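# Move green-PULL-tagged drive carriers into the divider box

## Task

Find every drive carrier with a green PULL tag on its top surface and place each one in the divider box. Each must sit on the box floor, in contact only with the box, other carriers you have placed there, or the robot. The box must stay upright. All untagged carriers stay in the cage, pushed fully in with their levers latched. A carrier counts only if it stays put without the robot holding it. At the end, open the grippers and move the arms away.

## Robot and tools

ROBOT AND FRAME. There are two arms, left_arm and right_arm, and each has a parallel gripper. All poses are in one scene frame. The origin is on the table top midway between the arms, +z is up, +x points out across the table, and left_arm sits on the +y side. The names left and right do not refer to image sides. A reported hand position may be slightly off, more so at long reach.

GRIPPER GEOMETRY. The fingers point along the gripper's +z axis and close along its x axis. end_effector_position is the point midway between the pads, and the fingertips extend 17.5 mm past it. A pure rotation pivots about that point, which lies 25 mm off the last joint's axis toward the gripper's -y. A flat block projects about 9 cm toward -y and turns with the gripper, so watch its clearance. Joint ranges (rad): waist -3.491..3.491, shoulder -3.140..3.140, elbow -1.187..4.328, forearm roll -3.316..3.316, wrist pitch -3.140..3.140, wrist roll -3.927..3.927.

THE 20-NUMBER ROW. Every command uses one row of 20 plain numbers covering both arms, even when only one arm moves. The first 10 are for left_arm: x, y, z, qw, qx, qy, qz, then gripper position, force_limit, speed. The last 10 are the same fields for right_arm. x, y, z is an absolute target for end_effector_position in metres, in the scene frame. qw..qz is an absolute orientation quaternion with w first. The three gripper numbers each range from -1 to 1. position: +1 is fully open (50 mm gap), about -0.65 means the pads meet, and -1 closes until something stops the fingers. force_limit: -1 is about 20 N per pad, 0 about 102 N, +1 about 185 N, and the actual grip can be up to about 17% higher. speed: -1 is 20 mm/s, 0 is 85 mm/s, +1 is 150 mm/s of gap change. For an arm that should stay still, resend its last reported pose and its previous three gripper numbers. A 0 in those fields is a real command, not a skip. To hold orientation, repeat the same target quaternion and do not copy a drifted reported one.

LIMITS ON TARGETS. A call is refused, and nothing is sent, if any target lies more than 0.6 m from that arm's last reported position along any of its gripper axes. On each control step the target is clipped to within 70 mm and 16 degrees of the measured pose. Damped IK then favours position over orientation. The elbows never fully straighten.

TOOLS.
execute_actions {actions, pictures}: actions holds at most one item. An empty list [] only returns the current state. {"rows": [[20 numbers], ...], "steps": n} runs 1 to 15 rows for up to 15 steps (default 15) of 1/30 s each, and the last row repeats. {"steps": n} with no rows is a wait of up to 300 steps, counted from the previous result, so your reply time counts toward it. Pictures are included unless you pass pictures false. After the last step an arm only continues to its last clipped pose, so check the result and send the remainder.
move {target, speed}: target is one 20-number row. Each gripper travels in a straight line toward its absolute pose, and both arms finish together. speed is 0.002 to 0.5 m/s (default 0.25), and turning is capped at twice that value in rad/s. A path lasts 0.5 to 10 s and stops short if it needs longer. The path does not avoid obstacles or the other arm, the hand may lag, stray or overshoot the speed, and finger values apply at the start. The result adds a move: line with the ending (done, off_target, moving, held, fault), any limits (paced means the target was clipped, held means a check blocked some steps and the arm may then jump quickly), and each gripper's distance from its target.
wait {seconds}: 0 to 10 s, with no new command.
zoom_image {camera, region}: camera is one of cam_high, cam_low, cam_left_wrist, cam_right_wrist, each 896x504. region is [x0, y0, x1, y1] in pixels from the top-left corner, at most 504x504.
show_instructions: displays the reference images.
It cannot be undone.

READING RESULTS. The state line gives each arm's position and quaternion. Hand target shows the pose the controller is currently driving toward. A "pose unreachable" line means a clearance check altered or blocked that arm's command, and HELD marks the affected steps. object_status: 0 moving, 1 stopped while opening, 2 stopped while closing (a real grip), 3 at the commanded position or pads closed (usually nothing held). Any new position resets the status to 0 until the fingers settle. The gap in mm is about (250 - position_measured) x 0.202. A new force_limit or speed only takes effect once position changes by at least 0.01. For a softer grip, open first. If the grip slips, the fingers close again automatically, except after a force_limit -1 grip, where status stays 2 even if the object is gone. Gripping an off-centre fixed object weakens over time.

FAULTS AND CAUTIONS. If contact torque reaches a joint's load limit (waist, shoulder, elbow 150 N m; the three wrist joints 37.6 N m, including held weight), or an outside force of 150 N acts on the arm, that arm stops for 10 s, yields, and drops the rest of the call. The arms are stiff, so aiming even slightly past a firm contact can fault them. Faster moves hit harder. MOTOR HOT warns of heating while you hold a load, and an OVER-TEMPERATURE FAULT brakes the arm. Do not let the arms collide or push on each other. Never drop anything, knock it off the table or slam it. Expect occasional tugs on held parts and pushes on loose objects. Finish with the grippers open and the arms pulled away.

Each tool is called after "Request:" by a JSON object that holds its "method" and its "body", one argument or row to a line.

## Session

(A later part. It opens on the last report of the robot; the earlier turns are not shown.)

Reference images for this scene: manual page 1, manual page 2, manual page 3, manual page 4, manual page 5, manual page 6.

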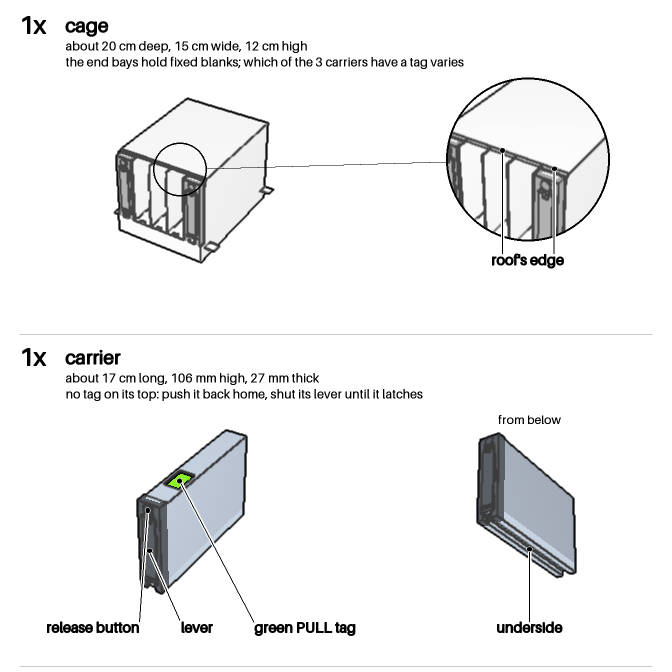

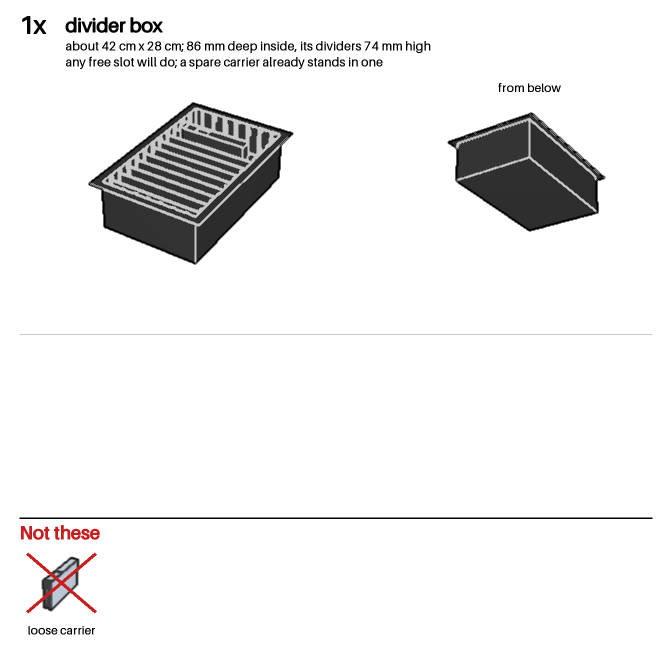

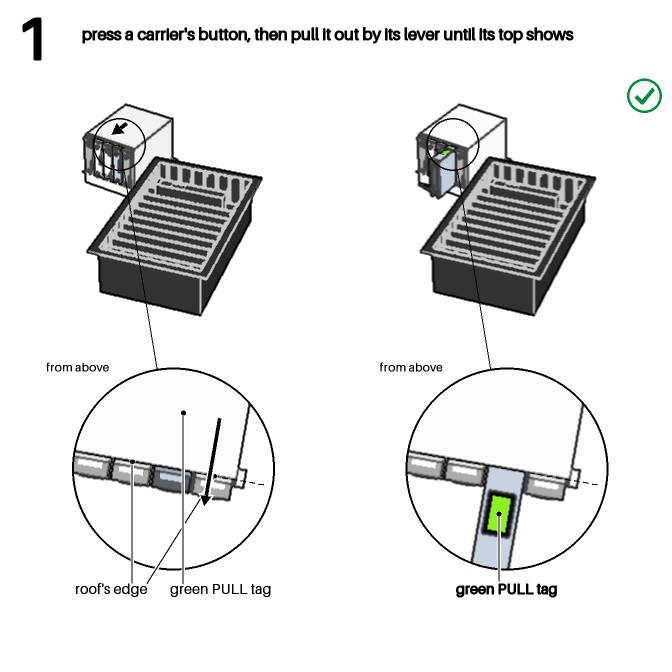

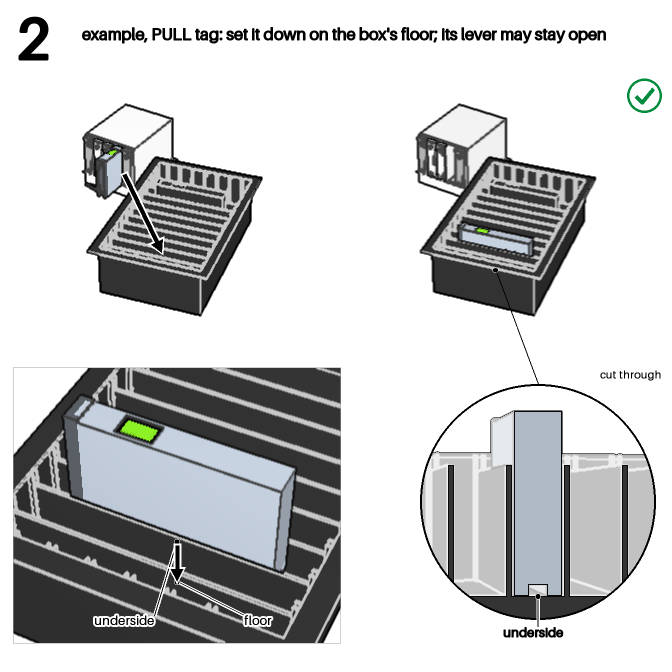

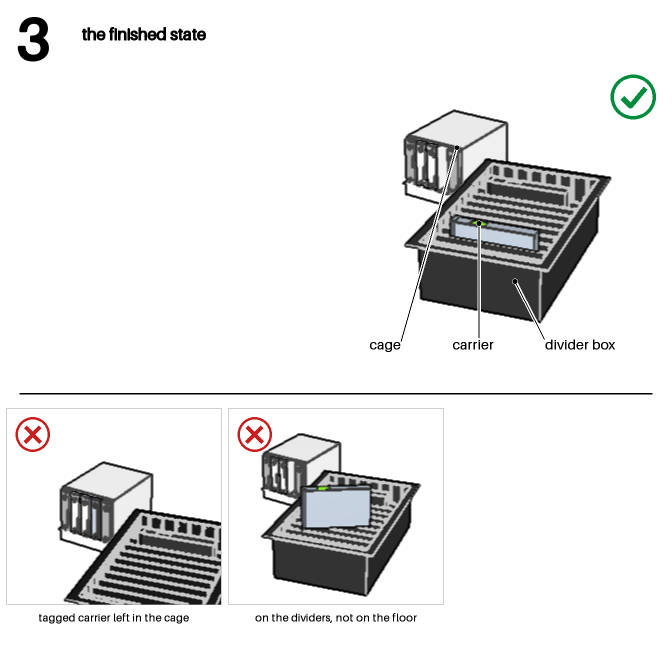

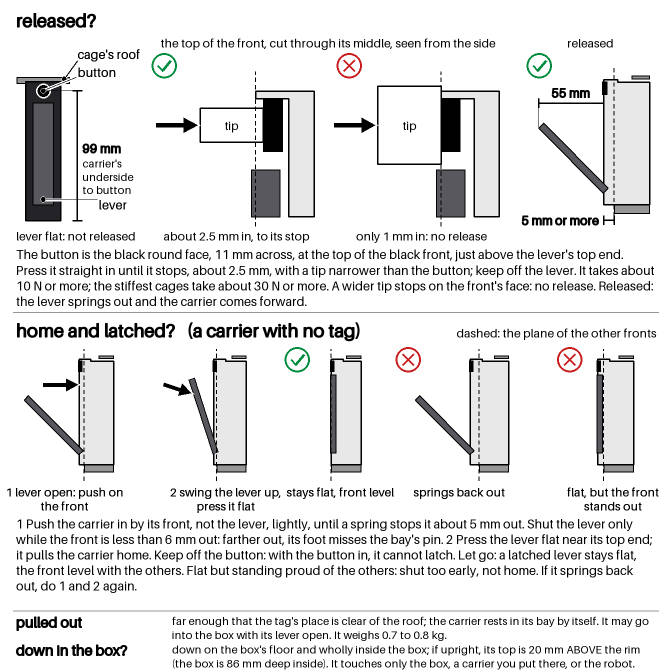

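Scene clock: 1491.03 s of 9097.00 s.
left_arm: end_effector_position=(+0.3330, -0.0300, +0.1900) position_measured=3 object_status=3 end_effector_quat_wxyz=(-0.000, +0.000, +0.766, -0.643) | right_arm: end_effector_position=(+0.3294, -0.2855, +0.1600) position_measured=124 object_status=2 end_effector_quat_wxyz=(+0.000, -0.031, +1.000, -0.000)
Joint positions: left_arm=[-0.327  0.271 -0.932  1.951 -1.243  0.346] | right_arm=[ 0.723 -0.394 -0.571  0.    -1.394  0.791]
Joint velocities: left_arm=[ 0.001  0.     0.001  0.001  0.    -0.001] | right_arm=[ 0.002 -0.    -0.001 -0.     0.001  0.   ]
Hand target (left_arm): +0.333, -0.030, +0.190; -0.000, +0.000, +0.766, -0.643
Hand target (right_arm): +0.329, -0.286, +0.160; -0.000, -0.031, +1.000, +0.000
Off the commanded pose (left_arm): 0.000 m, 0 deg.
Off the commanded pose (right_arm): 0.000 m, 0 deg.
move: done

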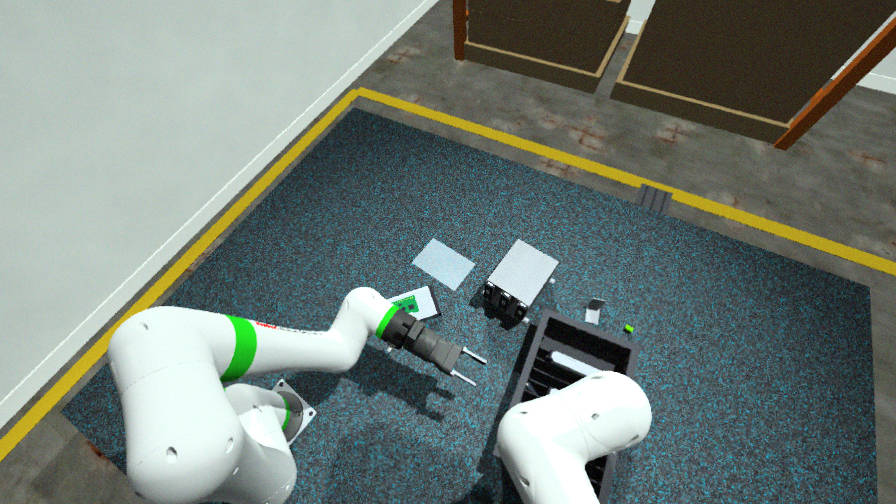

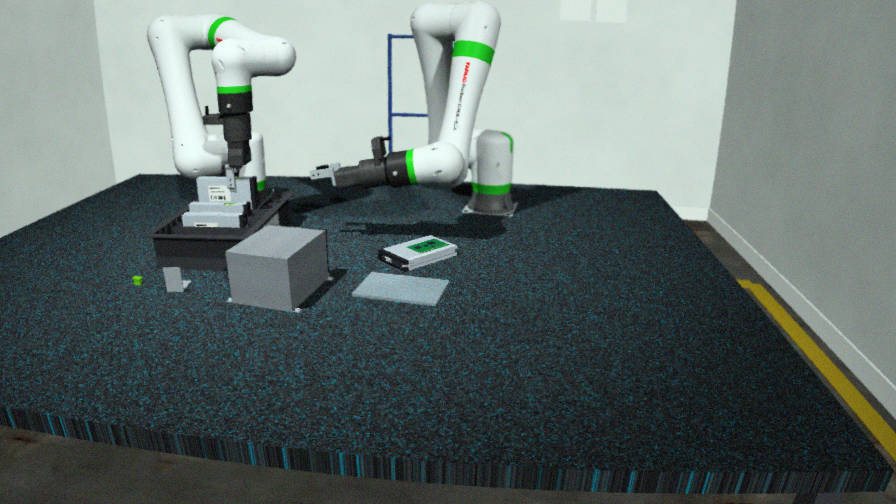

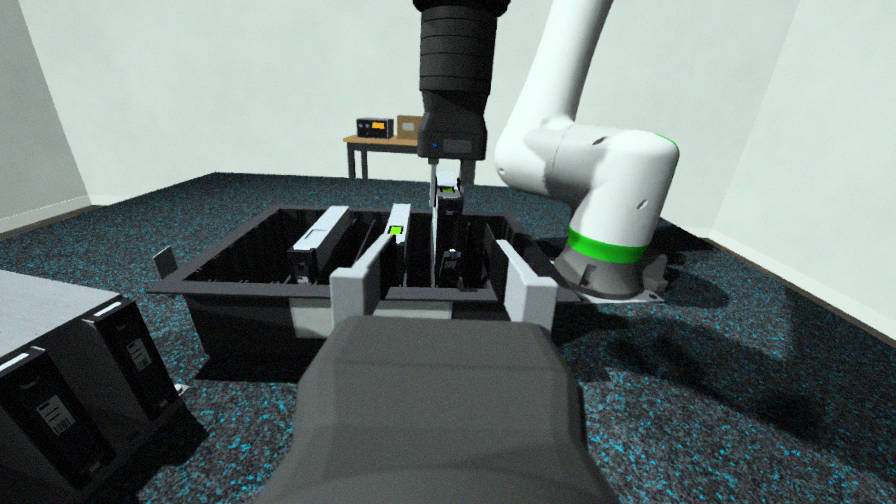

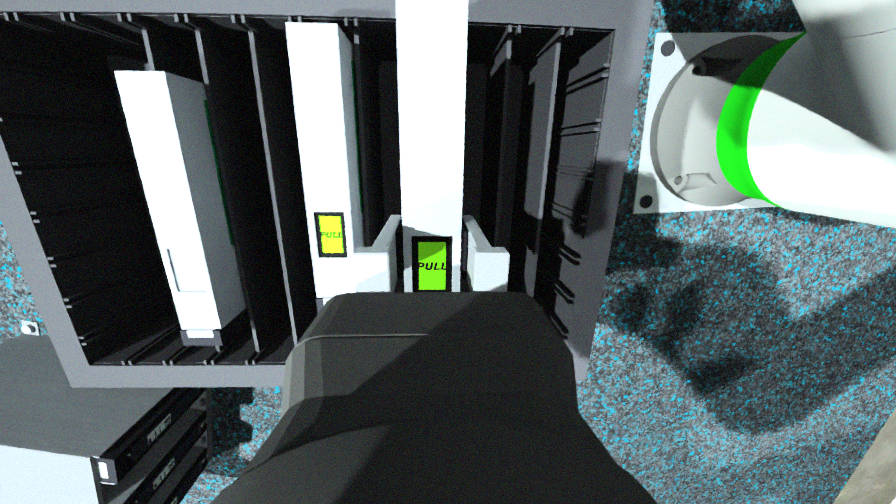

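Request:
{"method": "move", "body": {
  "target": [0.333,-0.03,0.19,0,0,0.766,-0.6428,1,0,0,0.3294,-0.2855,0.135,0,0.0305,-0.9995,0,-1,0.6,1],
  "speed": 0.015
}}

Request:
{"method": "zoom_image", "body": {
  "camera": "cam_left_wrist",
  "region": [400,170,490,300]
}}

Scene clock: 1495.40 s of 9097.00 s.
left_arm: end_effector_position=(+0.3330, -0.0300, +0.1900) position_measured=3 object_status=3 end_effector_quat_wxyz=(-0.000, +0.000, +0.766, -0.643) | right_arm: end_effector_position=(+0.3294, -0.2855, +0.1351) position_measured=124 object_status=2 end_effector_quat_wxyz=(-0.000, -0.031, +1.000, +0.000)
Joint positions: left_arm=[-0.327  0.271 -0.932  1.951 -1.243  0.346] | right_arm=[ 0.723 -0.379 -0.621 -0.    -1.329  0.791]
Joint velocities: left_arm=[ 0.001  0.     0.     0.    -0.002  0.   ] | right_arm=[-0.001  0.001 -0.002 -0.     0.003 -0.   ]
Hand target (left_arm): +0.333, -0.030, +0.190; -0.000, +0.000, +0.766, -0.643
Hand target (right_arm): +0.329, -0.286, +0.135; -0.000, -0.031, +1.000, +0.000
Off the commanded pose (left_arm): 0.000 m, 0 deg.
Off the commanded pose (right_arm): 0.000 m, 0 deg.
move: done

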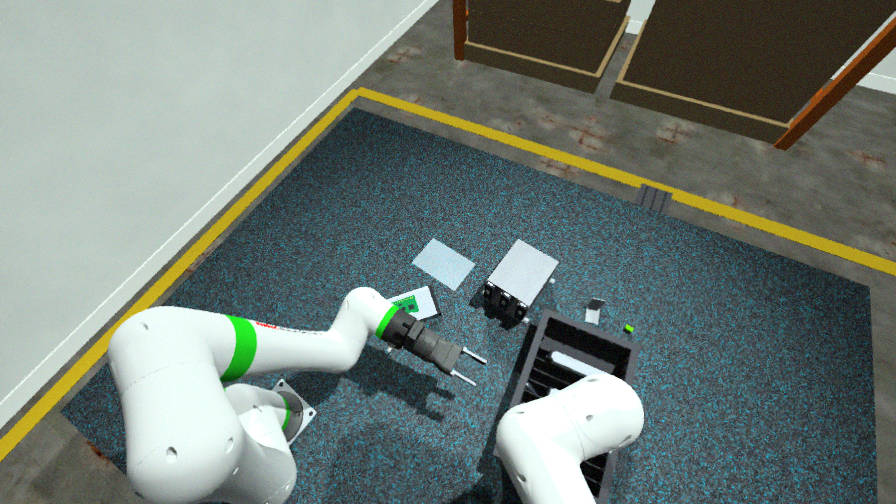

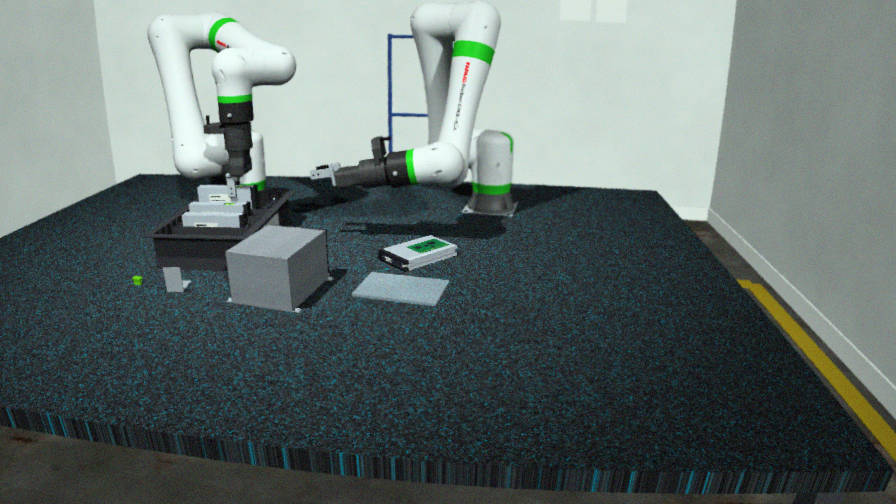

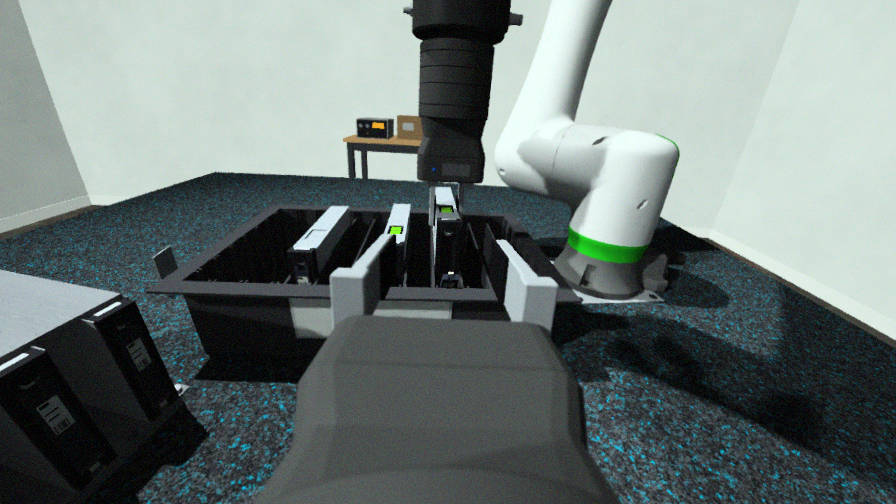

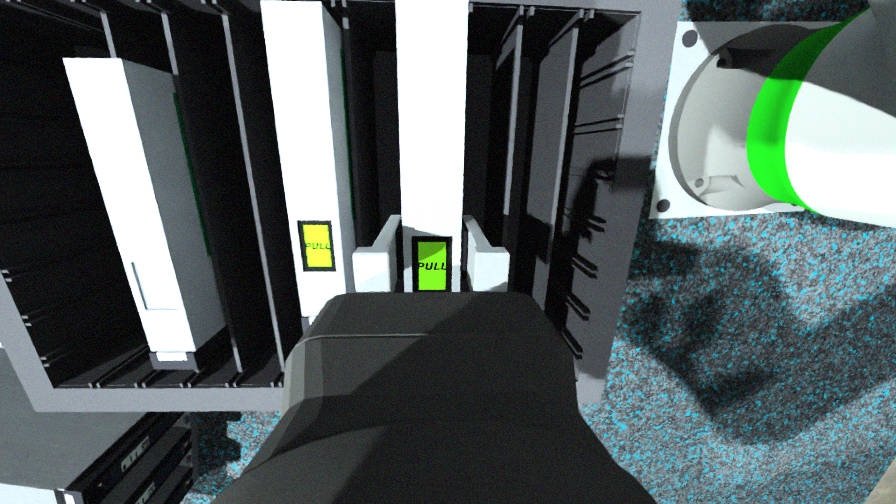

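Region (400, 170, 490, 300) of cam_left_wrist's 896x504 image, scaled by 3.877, with more detail than that image has; it fills the left 349 columns of this view, and the rest is white.

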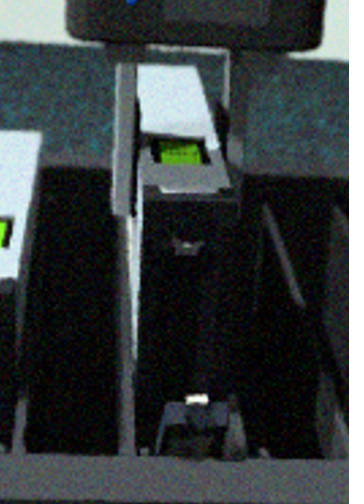

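Request:
{"method": "move", "body": {
  "target": [0.333,-0.03,0.19,0,0,0.766,-0.6428,1,0,0,0.3294,-0.2855,0.118,0,0.0305,-0.9995,0,-1,0.6,1],
  "speed": 0.012
}}

Request:
{"method": "zoom_image", "body": {
  "camera": "cam_left_wrist",
  "region": [400,170,490,300]
}}

Request:
{"method": "zoom_image", "body": {
  "camera": "cam_low",
  "region": [175,160,265,235]
}}

Scene clock: 1502.53 s of 9097.00 s.
left_arm: end_effector_position=(+0.3330, -0.0300, +0.1900) position_measured=3 object_status=3 end_effector_quat_wxyz=(-0.000, -0.000, +0.766, -0.643) | right_arm: end_effector_position=(+0.3294, -0.2855, +0.1181) position_measured=124 object_status=2 end_effector_quat_wxyz=(-0.000, -0.031, +1.000, -0.000)
Joint positions: left_arm=[-0.327  0.271 -0.932  1.951 -1.243  0.346] | right_arm=[ 0.723 -0.366 -0.653  0.    -1.284  0.791]
Joint velocities: left_arm=[ 0.     0.    -0.     0.     0.     0.001] | right_arm=[ 0.001  0.001 -0.002 -0.     0.003 -0.001]
Hand target (left_arm): +0.333, -0.030, +0.190; -0.000, +0.000, +0.766, -0.643
Hand target (right_arm): +0.329, -0.286, +0.118; -0.000, -0.031, +1.000, +0.000
Off the commanded pose (left_arm): 0.000 m, 0 deg.
Off the commanded pose (right_arm): 0.000 m, 0 deg.
After step 90, 2.50 s passed at rest.
move: done

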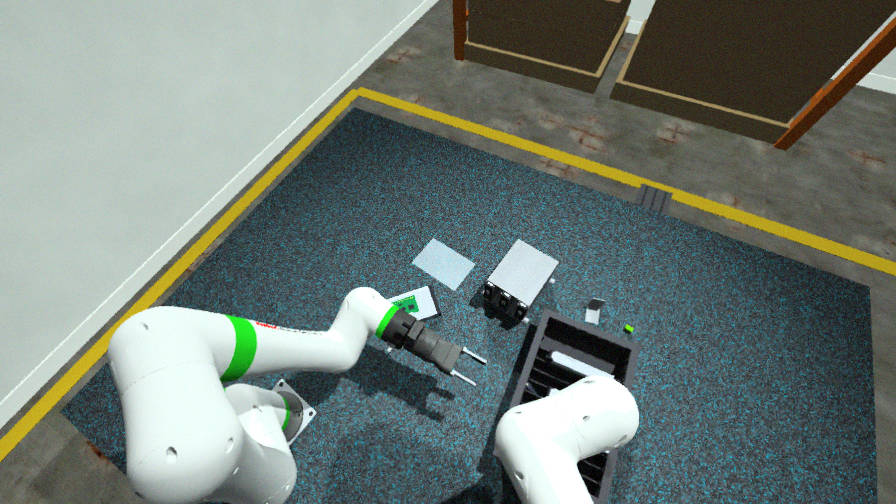

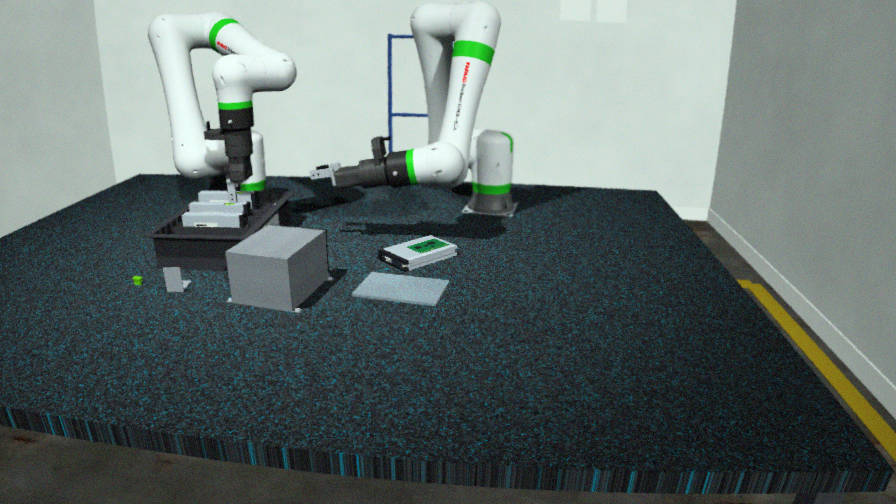

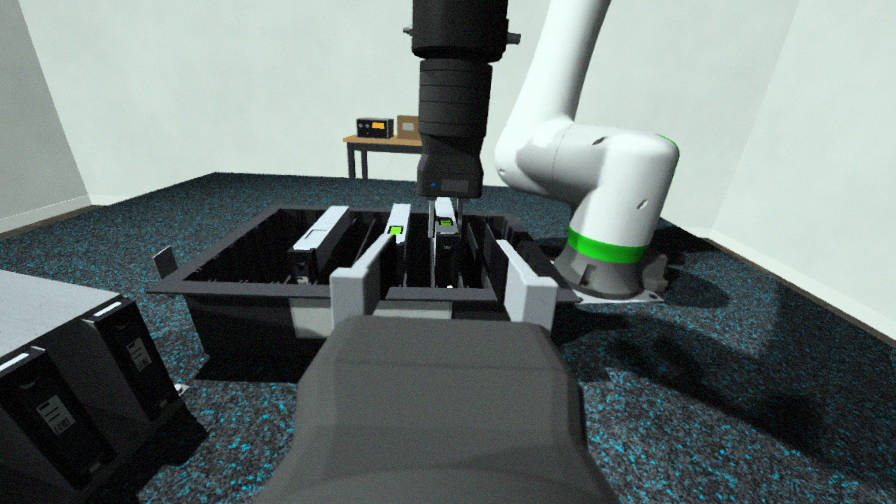

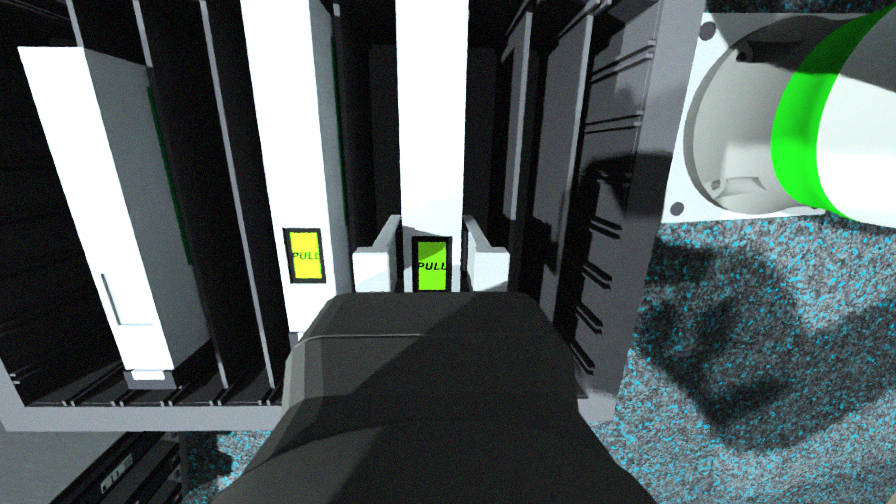

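Region (400, 170, 490, 300) of cam_left_wrist's 896x504 image, scaled by 3.877, with more detail than that image has; it fills the left 349 columns of this view, and the rest is white.

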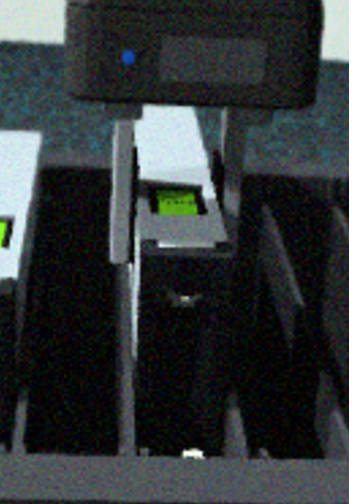

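Region (175, 160, 265, 235) of cam_low's 896x504 image, scaled by 5.600, with more detail than that image has.

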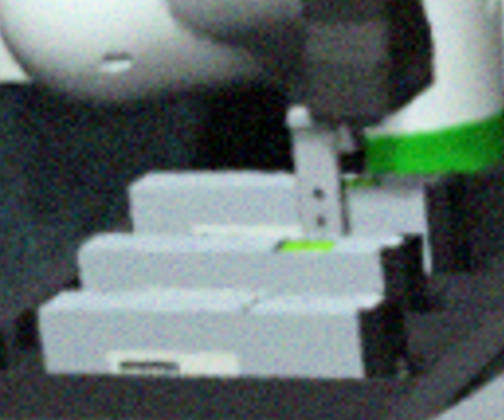

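Request:
{"method": "move", "body": {
  "target": [0.333,-0.03,0.19,0,0,0.766,-0.6428,1,0,0,0.3294,-0.2855,0.1062,0,0.0305,-0.9995,0,-1,0.6,1],
  "speed": 0.01
}}

Request:
{"method": "execute_actions", "body": {
  "actions": [
    {"rows": [[0.333,-0.03,0.19,0,0,0.766,-0.6428,1,0,0,0.3294,-0.2855,0.1060,0,0.0305,-0.9995,0,-1,0.6,1],[0.333,-0.03,0.19,0,0,0.766,-0.6428,1,0,0,0.3294,-0.2855,0.1057,0,0.0305,-0.9995,0,-1,0.6,1],[0.333,-0.03,0.19,0,0,0.766,-0.6428,1,0,0,0.3294,-0.2855,0.1057,0,0.0305,-0.9995,0,-1,0.6,1],[0.333,-0.03,0.19,0,0,0.766,-0.6428,1,0,0,0.3294,-0.2855,0.1057,0,0.0305,-0.9995,0,-1,0.6,1],[0.333,-0.03,0.19,0,0,0.766,-0.6428,1,0,0,0.3294,-0.2855,0.1057,0,0.0305,-0.9995,0,-1,0.6,1],[0.333,-0.03,0.19,0,0,0.766,-0.6428,1,0,0,0.3294,-0.2855,0.1057,0,0.0305,-0.9995,0,-1,0.6,1],[0.333,-0.03,0.19,0,0,0.766,-0.6428,1,0,0,0.3294,-0.2855,0.1057,0,0.0305,-0.9995,0,-1,0.6,1],[0.333,-0.03,0.19,0,0,0.766,-0.6428,1,0,0,0.3294,-0.2855,0.1057,0,0.0305,-0.9995,0,-1,0.6,1],[0.333,-0.03,0.19,0,0,0.766,-0.6428,1,0,0,0.3294,-0.2855,0.1054,0,0.0305,-0.9995,0,-1,0.6,1],[0.333,-0.03,0.19,0,0,0.766,-0.6428,1,0,0,0.3294,-0.2855,0.1052,0,0.0305,-0.9995,0,-1,0.6,1]], "steps": 15}
  ],
  "pictures": false
}}

Request:
{"method": "zoom_image", "body": {
  "camera": "cam_left_wrist",
  "region": [380,190,480,290]
}}

Scene clock: 1519.30 s of 9097.00 s.
left_arm: end_effector_position=(+0.3330, -0.0300, +0.1900) position_measured=3 object_status=3 end_effector_quat_wxyz=(-0.000, -0.000, +0.766, -0.643) | right_arm: end_effector_position=(+0.3294, -0.2855, +0.1063) position_measured=124 object_status=2 end_effector_quat_wxyz=(-0.000, -0.031, +1.000, +0.000)
Joint positions: left_arm=[-0.327  0.271 -0.932  1.951 -1.243  0.346] | right_arm=[ 0.723 -0.355 -0.675 -0.    -1.251  0.791]
Joint velocities: left_arm=[-0.001 -0.     0.     0.001  0.001 -0.001] | right_arm=[ 0.001  0.001 -0.001 -0.     0.002  0.   ]
Hand target (left_arm): +0.333, -0.030, +0.190; -0.000, +0.000, +0.766, -0.643
Hand target (right_arm): +0.329, -0.286, +0.106; -0.000, -0.031, +1.000, +0.000
Off the commanded pose (left_arm): 0.000 m, 0 deg.
Off the commanded pose (right_arm): 0.000 m, 0 deg.
After step 90, 12.37 s passed at rest.
move: done

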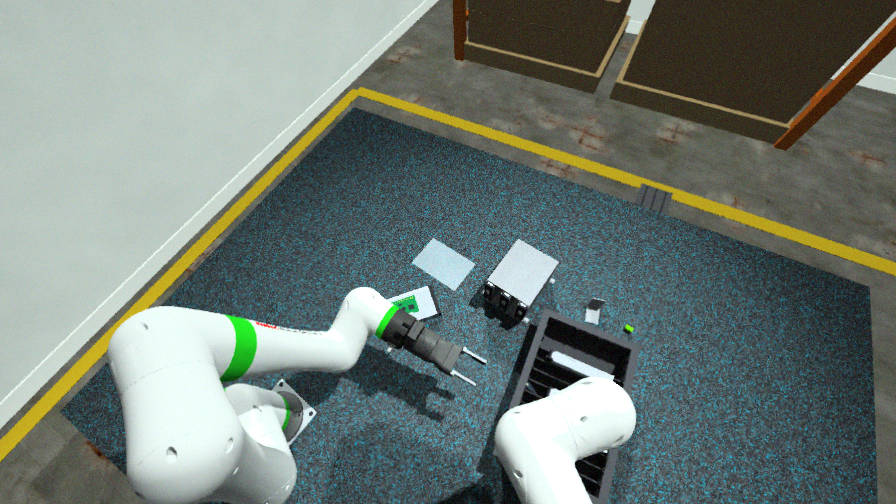

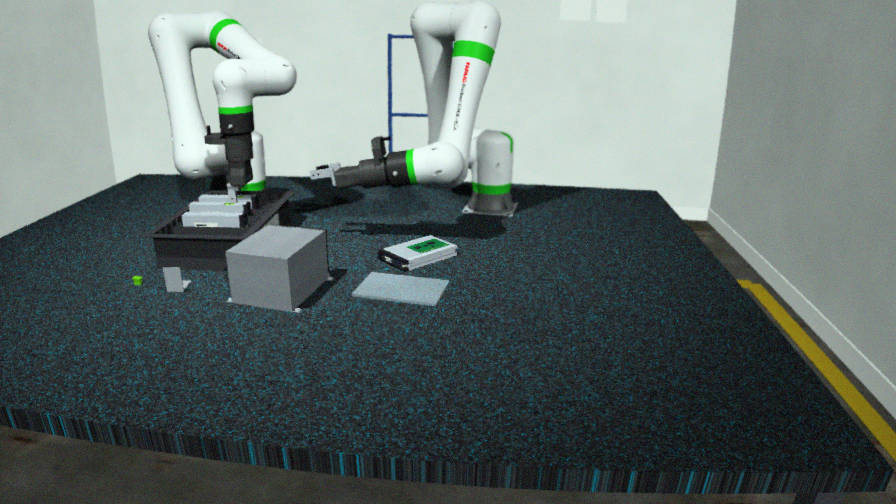

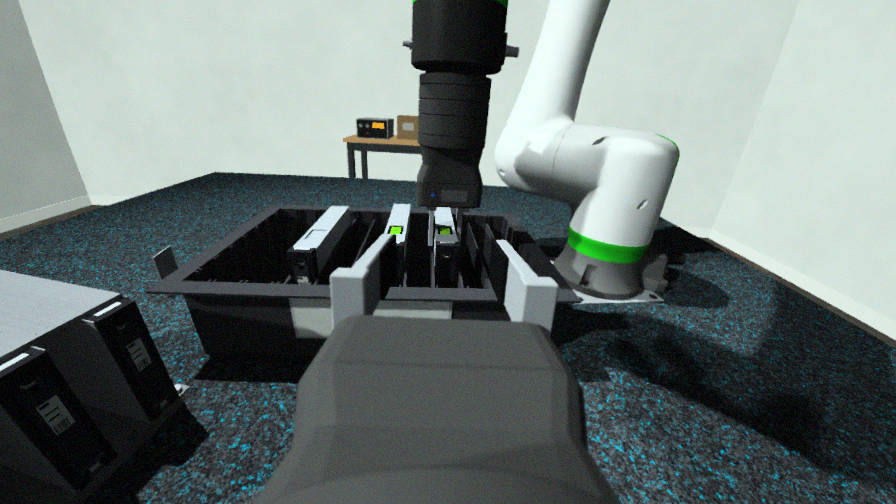

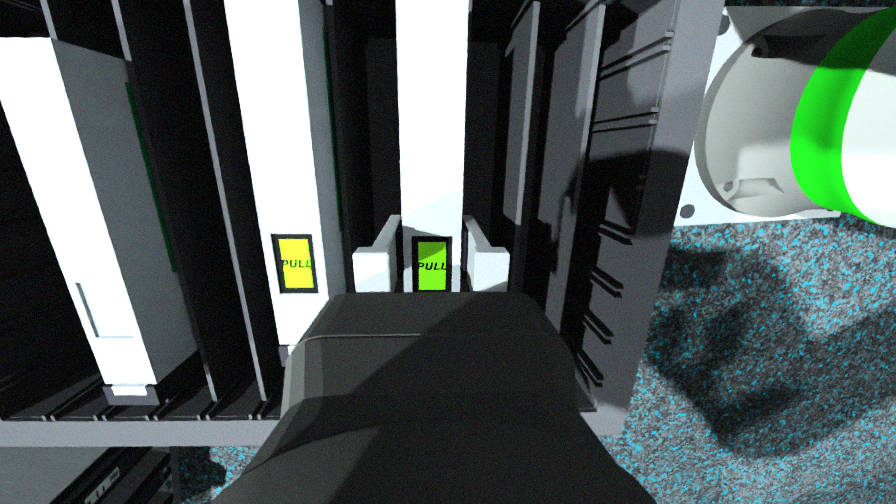

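Scene clock: 1519.80 s of 9097.00 s.
left_arm: end_effector_position=(+0.3330, -0.0300, +0.1900) position_measured=3 object_status=3 end_effector_quat_wxyz=(-0.000, -0.000, +0.766, -0.643) | right_arm: end_effector_position=(+0.3294, -0.2855, +0.1052) position_measured=124 object_status=2 end_effector_quat_wxyz=(-0.000, -0.030, +1.000, +0.000)
Joint positions: left_arm=[-0.327  0.271 -0.932  1.951 -1.243  0.346] | right_arm=[ 0.723 -0.354 -0.676 -0.    -1.248  0.791]
Joint velocities: left_arm=[-0.001 -0.    -0.    -0.001  0.001 -0.001] | right_arm=[-0.001  0.001 -0.001  0.     0.001 -0.   ]
Hand target (left_arm): +0.333, -0.030, +0.190; -0.000, +0.000, +0.766, -0.643
Hand target (right_arm): +0.329, -0.286, +0.105; -0.000, -0.031, +1.000, +0.000
Off the commanded pose (left_arm): 0.000 m, 0 deg.
Off the commanded pose (right_arm): 0.000 m, 0 deg.
Steps of this call (steps 1 to 15: all 15 steps of this action). Readings (end_effector_position | what the end effector reports):
1: left_arm (+0.3330, -0.0300, +0.1900) | right_arm (+0.3294, -0.2855, +0.1062) | left_arm position_measured=3 object_status=3 | right_arm position_measured=124 object_status=2
2: left_arm (+0.3330, -0.0300, +0.1900) | right_arm (+0.3294, -0.2855, +0.1061) | left_arm position_measured=3 object_status=3 | right_arm position_measured=124 object_status=2
4: left_arm (+0.3330, -0.0300, +0.1900) | right_arm (+0.3294, -0.2855, +0.1059) | left_arm position_measured=3 object_status=3 | right_arm position_measured=124 object_status=2
8: left_arm (+0.3330, -0.0300, +0.1900) | right_arm (+0.3294, -0.2855, +0.1057) | left_arm position_measured=3 object_status=3 | right_arm position_measured=124 object_status=2
15: the state above

Region (380, 190, 480, 290) of cam_left_wrist's 896x504 image, scaled by 5.040, with more detail than that image has.

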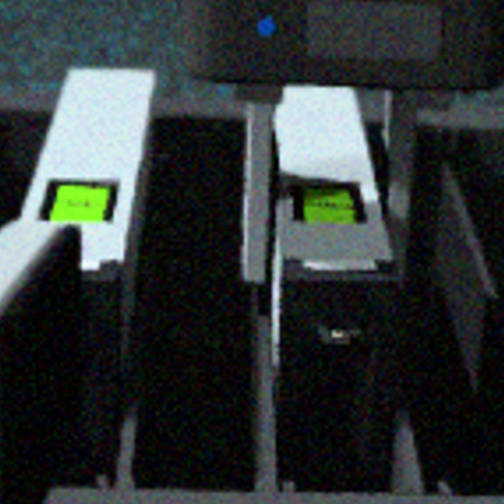

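Request:
{"method": "execute_actions", "body": {
  "actions": [
    {"rows": [[0.333,-0.03,0.19,0,0,0.766,-0.6428,1,0,0,0.3294,-0.2855,0.1050,0,0.0305,-0.9995,0,-1,0.6,1],[0.333,-0.03,0.19,0,0,0.766,-0.6428,1,0,0,0.3294,-0.2855,0.1048,0,0.0305,-0.9995,0,-1,0.6,1],[0.333,-0.03,0.19,0,0,0.766,-0.6428,1,0,0,0.3294,-0.2855,0.1048,0,0.0305,-0.9995,0,-1,0.6,1],[0.333,-0.03,0.19,0,0,0.766,-0.6428,1,0,0,0.3294,-0.2855,0.1048,0,0.0305,-0.9995,0,-1,0.6,1],[0.333,-0.03,0.19,0,0,0.766,-0.6428,1,0,0,0.3294,-0.2855,0.1048,0,0.0305,-0.9995,0,-1,0.6,1],[0.333,-0.03,0.19,0,0,0.766,-0.6428,1,0,0,0.3294,-0.2855,0.1048,0,0.0305,-0.9995,0,-1,0.6,1],[0.333,-0.03,0.19,0,0,0.766,-0.6428,1,0,0,0.3294,-0.2855,0.1048,0,0.0305,-0.9995,0,-1,0.6,1],[0.333,-0.03,0.19,0,0,0.766,-0.6428,1,0,0,0.3294,-0.2855,0.1048,0,0.0305,-0.9995,0,-1,0.6,1],[0.333,-0.03,0.19,0,0,0.766,-0.6428,1,0,0,0.3294,-0.2855,0.1046,0,0.0305,-0.9995,0,-1,0.6,1],[0.333,-0.03,0.19,0,0,0.766,-0.6428,1,0,0,0.3294,-0.2855,0.1044,0,0.0305,-0.9995,0,-1,0.6,1]], "steps": 15}
  ],
  "pictures": false
}}

Scene clock: 1530.07 s of 9097.00 s.
left_arm: end_effector_position=(+0.3330, -0.0300, +0.1900) position_measured=3 object_status=3 end_effector_quat_wxyz=(-0.000, -0.000, +0.766, -0.643) | right_arm: end_effector_position=(+0.3294, -0.2855, +0.1044) position_measured=124 object_status=2 end_effector_quat_wxyz=(-0.000, -0.030, +1.000, -0.000)
Joint positions: left_arm=[-0.327  0.271 -0.932  1.951 -1.243  0.346] | right_arm=[ 0.723 -0.353 -0.678  0.    -1.246  0.791]
Joint velocities: left_arm=[-0.002 -0.    -0.    -0.001  0.001  0.001] | right_arm=[ 0.002  0.001 -0.001 -0.     0.001 -0.001]
Hand target (left_arm): +0.333, -0.030, +0.190; -0.000, +0.000, +0.766, -0.643
Hand target (right_arm): +0.329, -0.286, +0.104; -0.000, -0.031, +1.000, +0.000
Off the commanded pose (left_arm): 0.000 m, 0 deg.
Off the commanded pose (right_arm): 0.000 m, 0 deg.
Steps of this call (steps 1 to 90: nothing new was sent; then 6.77 s passed at rest; steps 91 to 105: all 15 steps of this action). Readings (end_effector_position | what the end effector reports):
91: left_arm (+0.3330, -0.0300, +0.1900) | right_arm (+0.3294, -0.2855, +0.1052) | left_arm position_measured=3 object_status=3 | right_arm position_measured=124 object_status=2
92: left_arm (+0.3330, -0.0300, +0.1900) | right_arm (+0.3294, -0.2855, +0.1051) | left_arm position_measured=3 object_status=3 | right_arm position_measured=124 object_status=2
94: left_arm (+0.3330, -0.0300, +0.1900) | right_arm (+0.3294, -0.2855, +0.1049) | left_arm position_measured=3 object_status=3 | right_arm position_measured=124 object_status=2
98: left_arm (+0.3330, -0.0300, +0.1900) | right_arm (+0.3294, -0.2855, +0.1048) | left_arm position_measured=3 object_status=3 | right_arm position_measured=124 object_status=2
105: the state above


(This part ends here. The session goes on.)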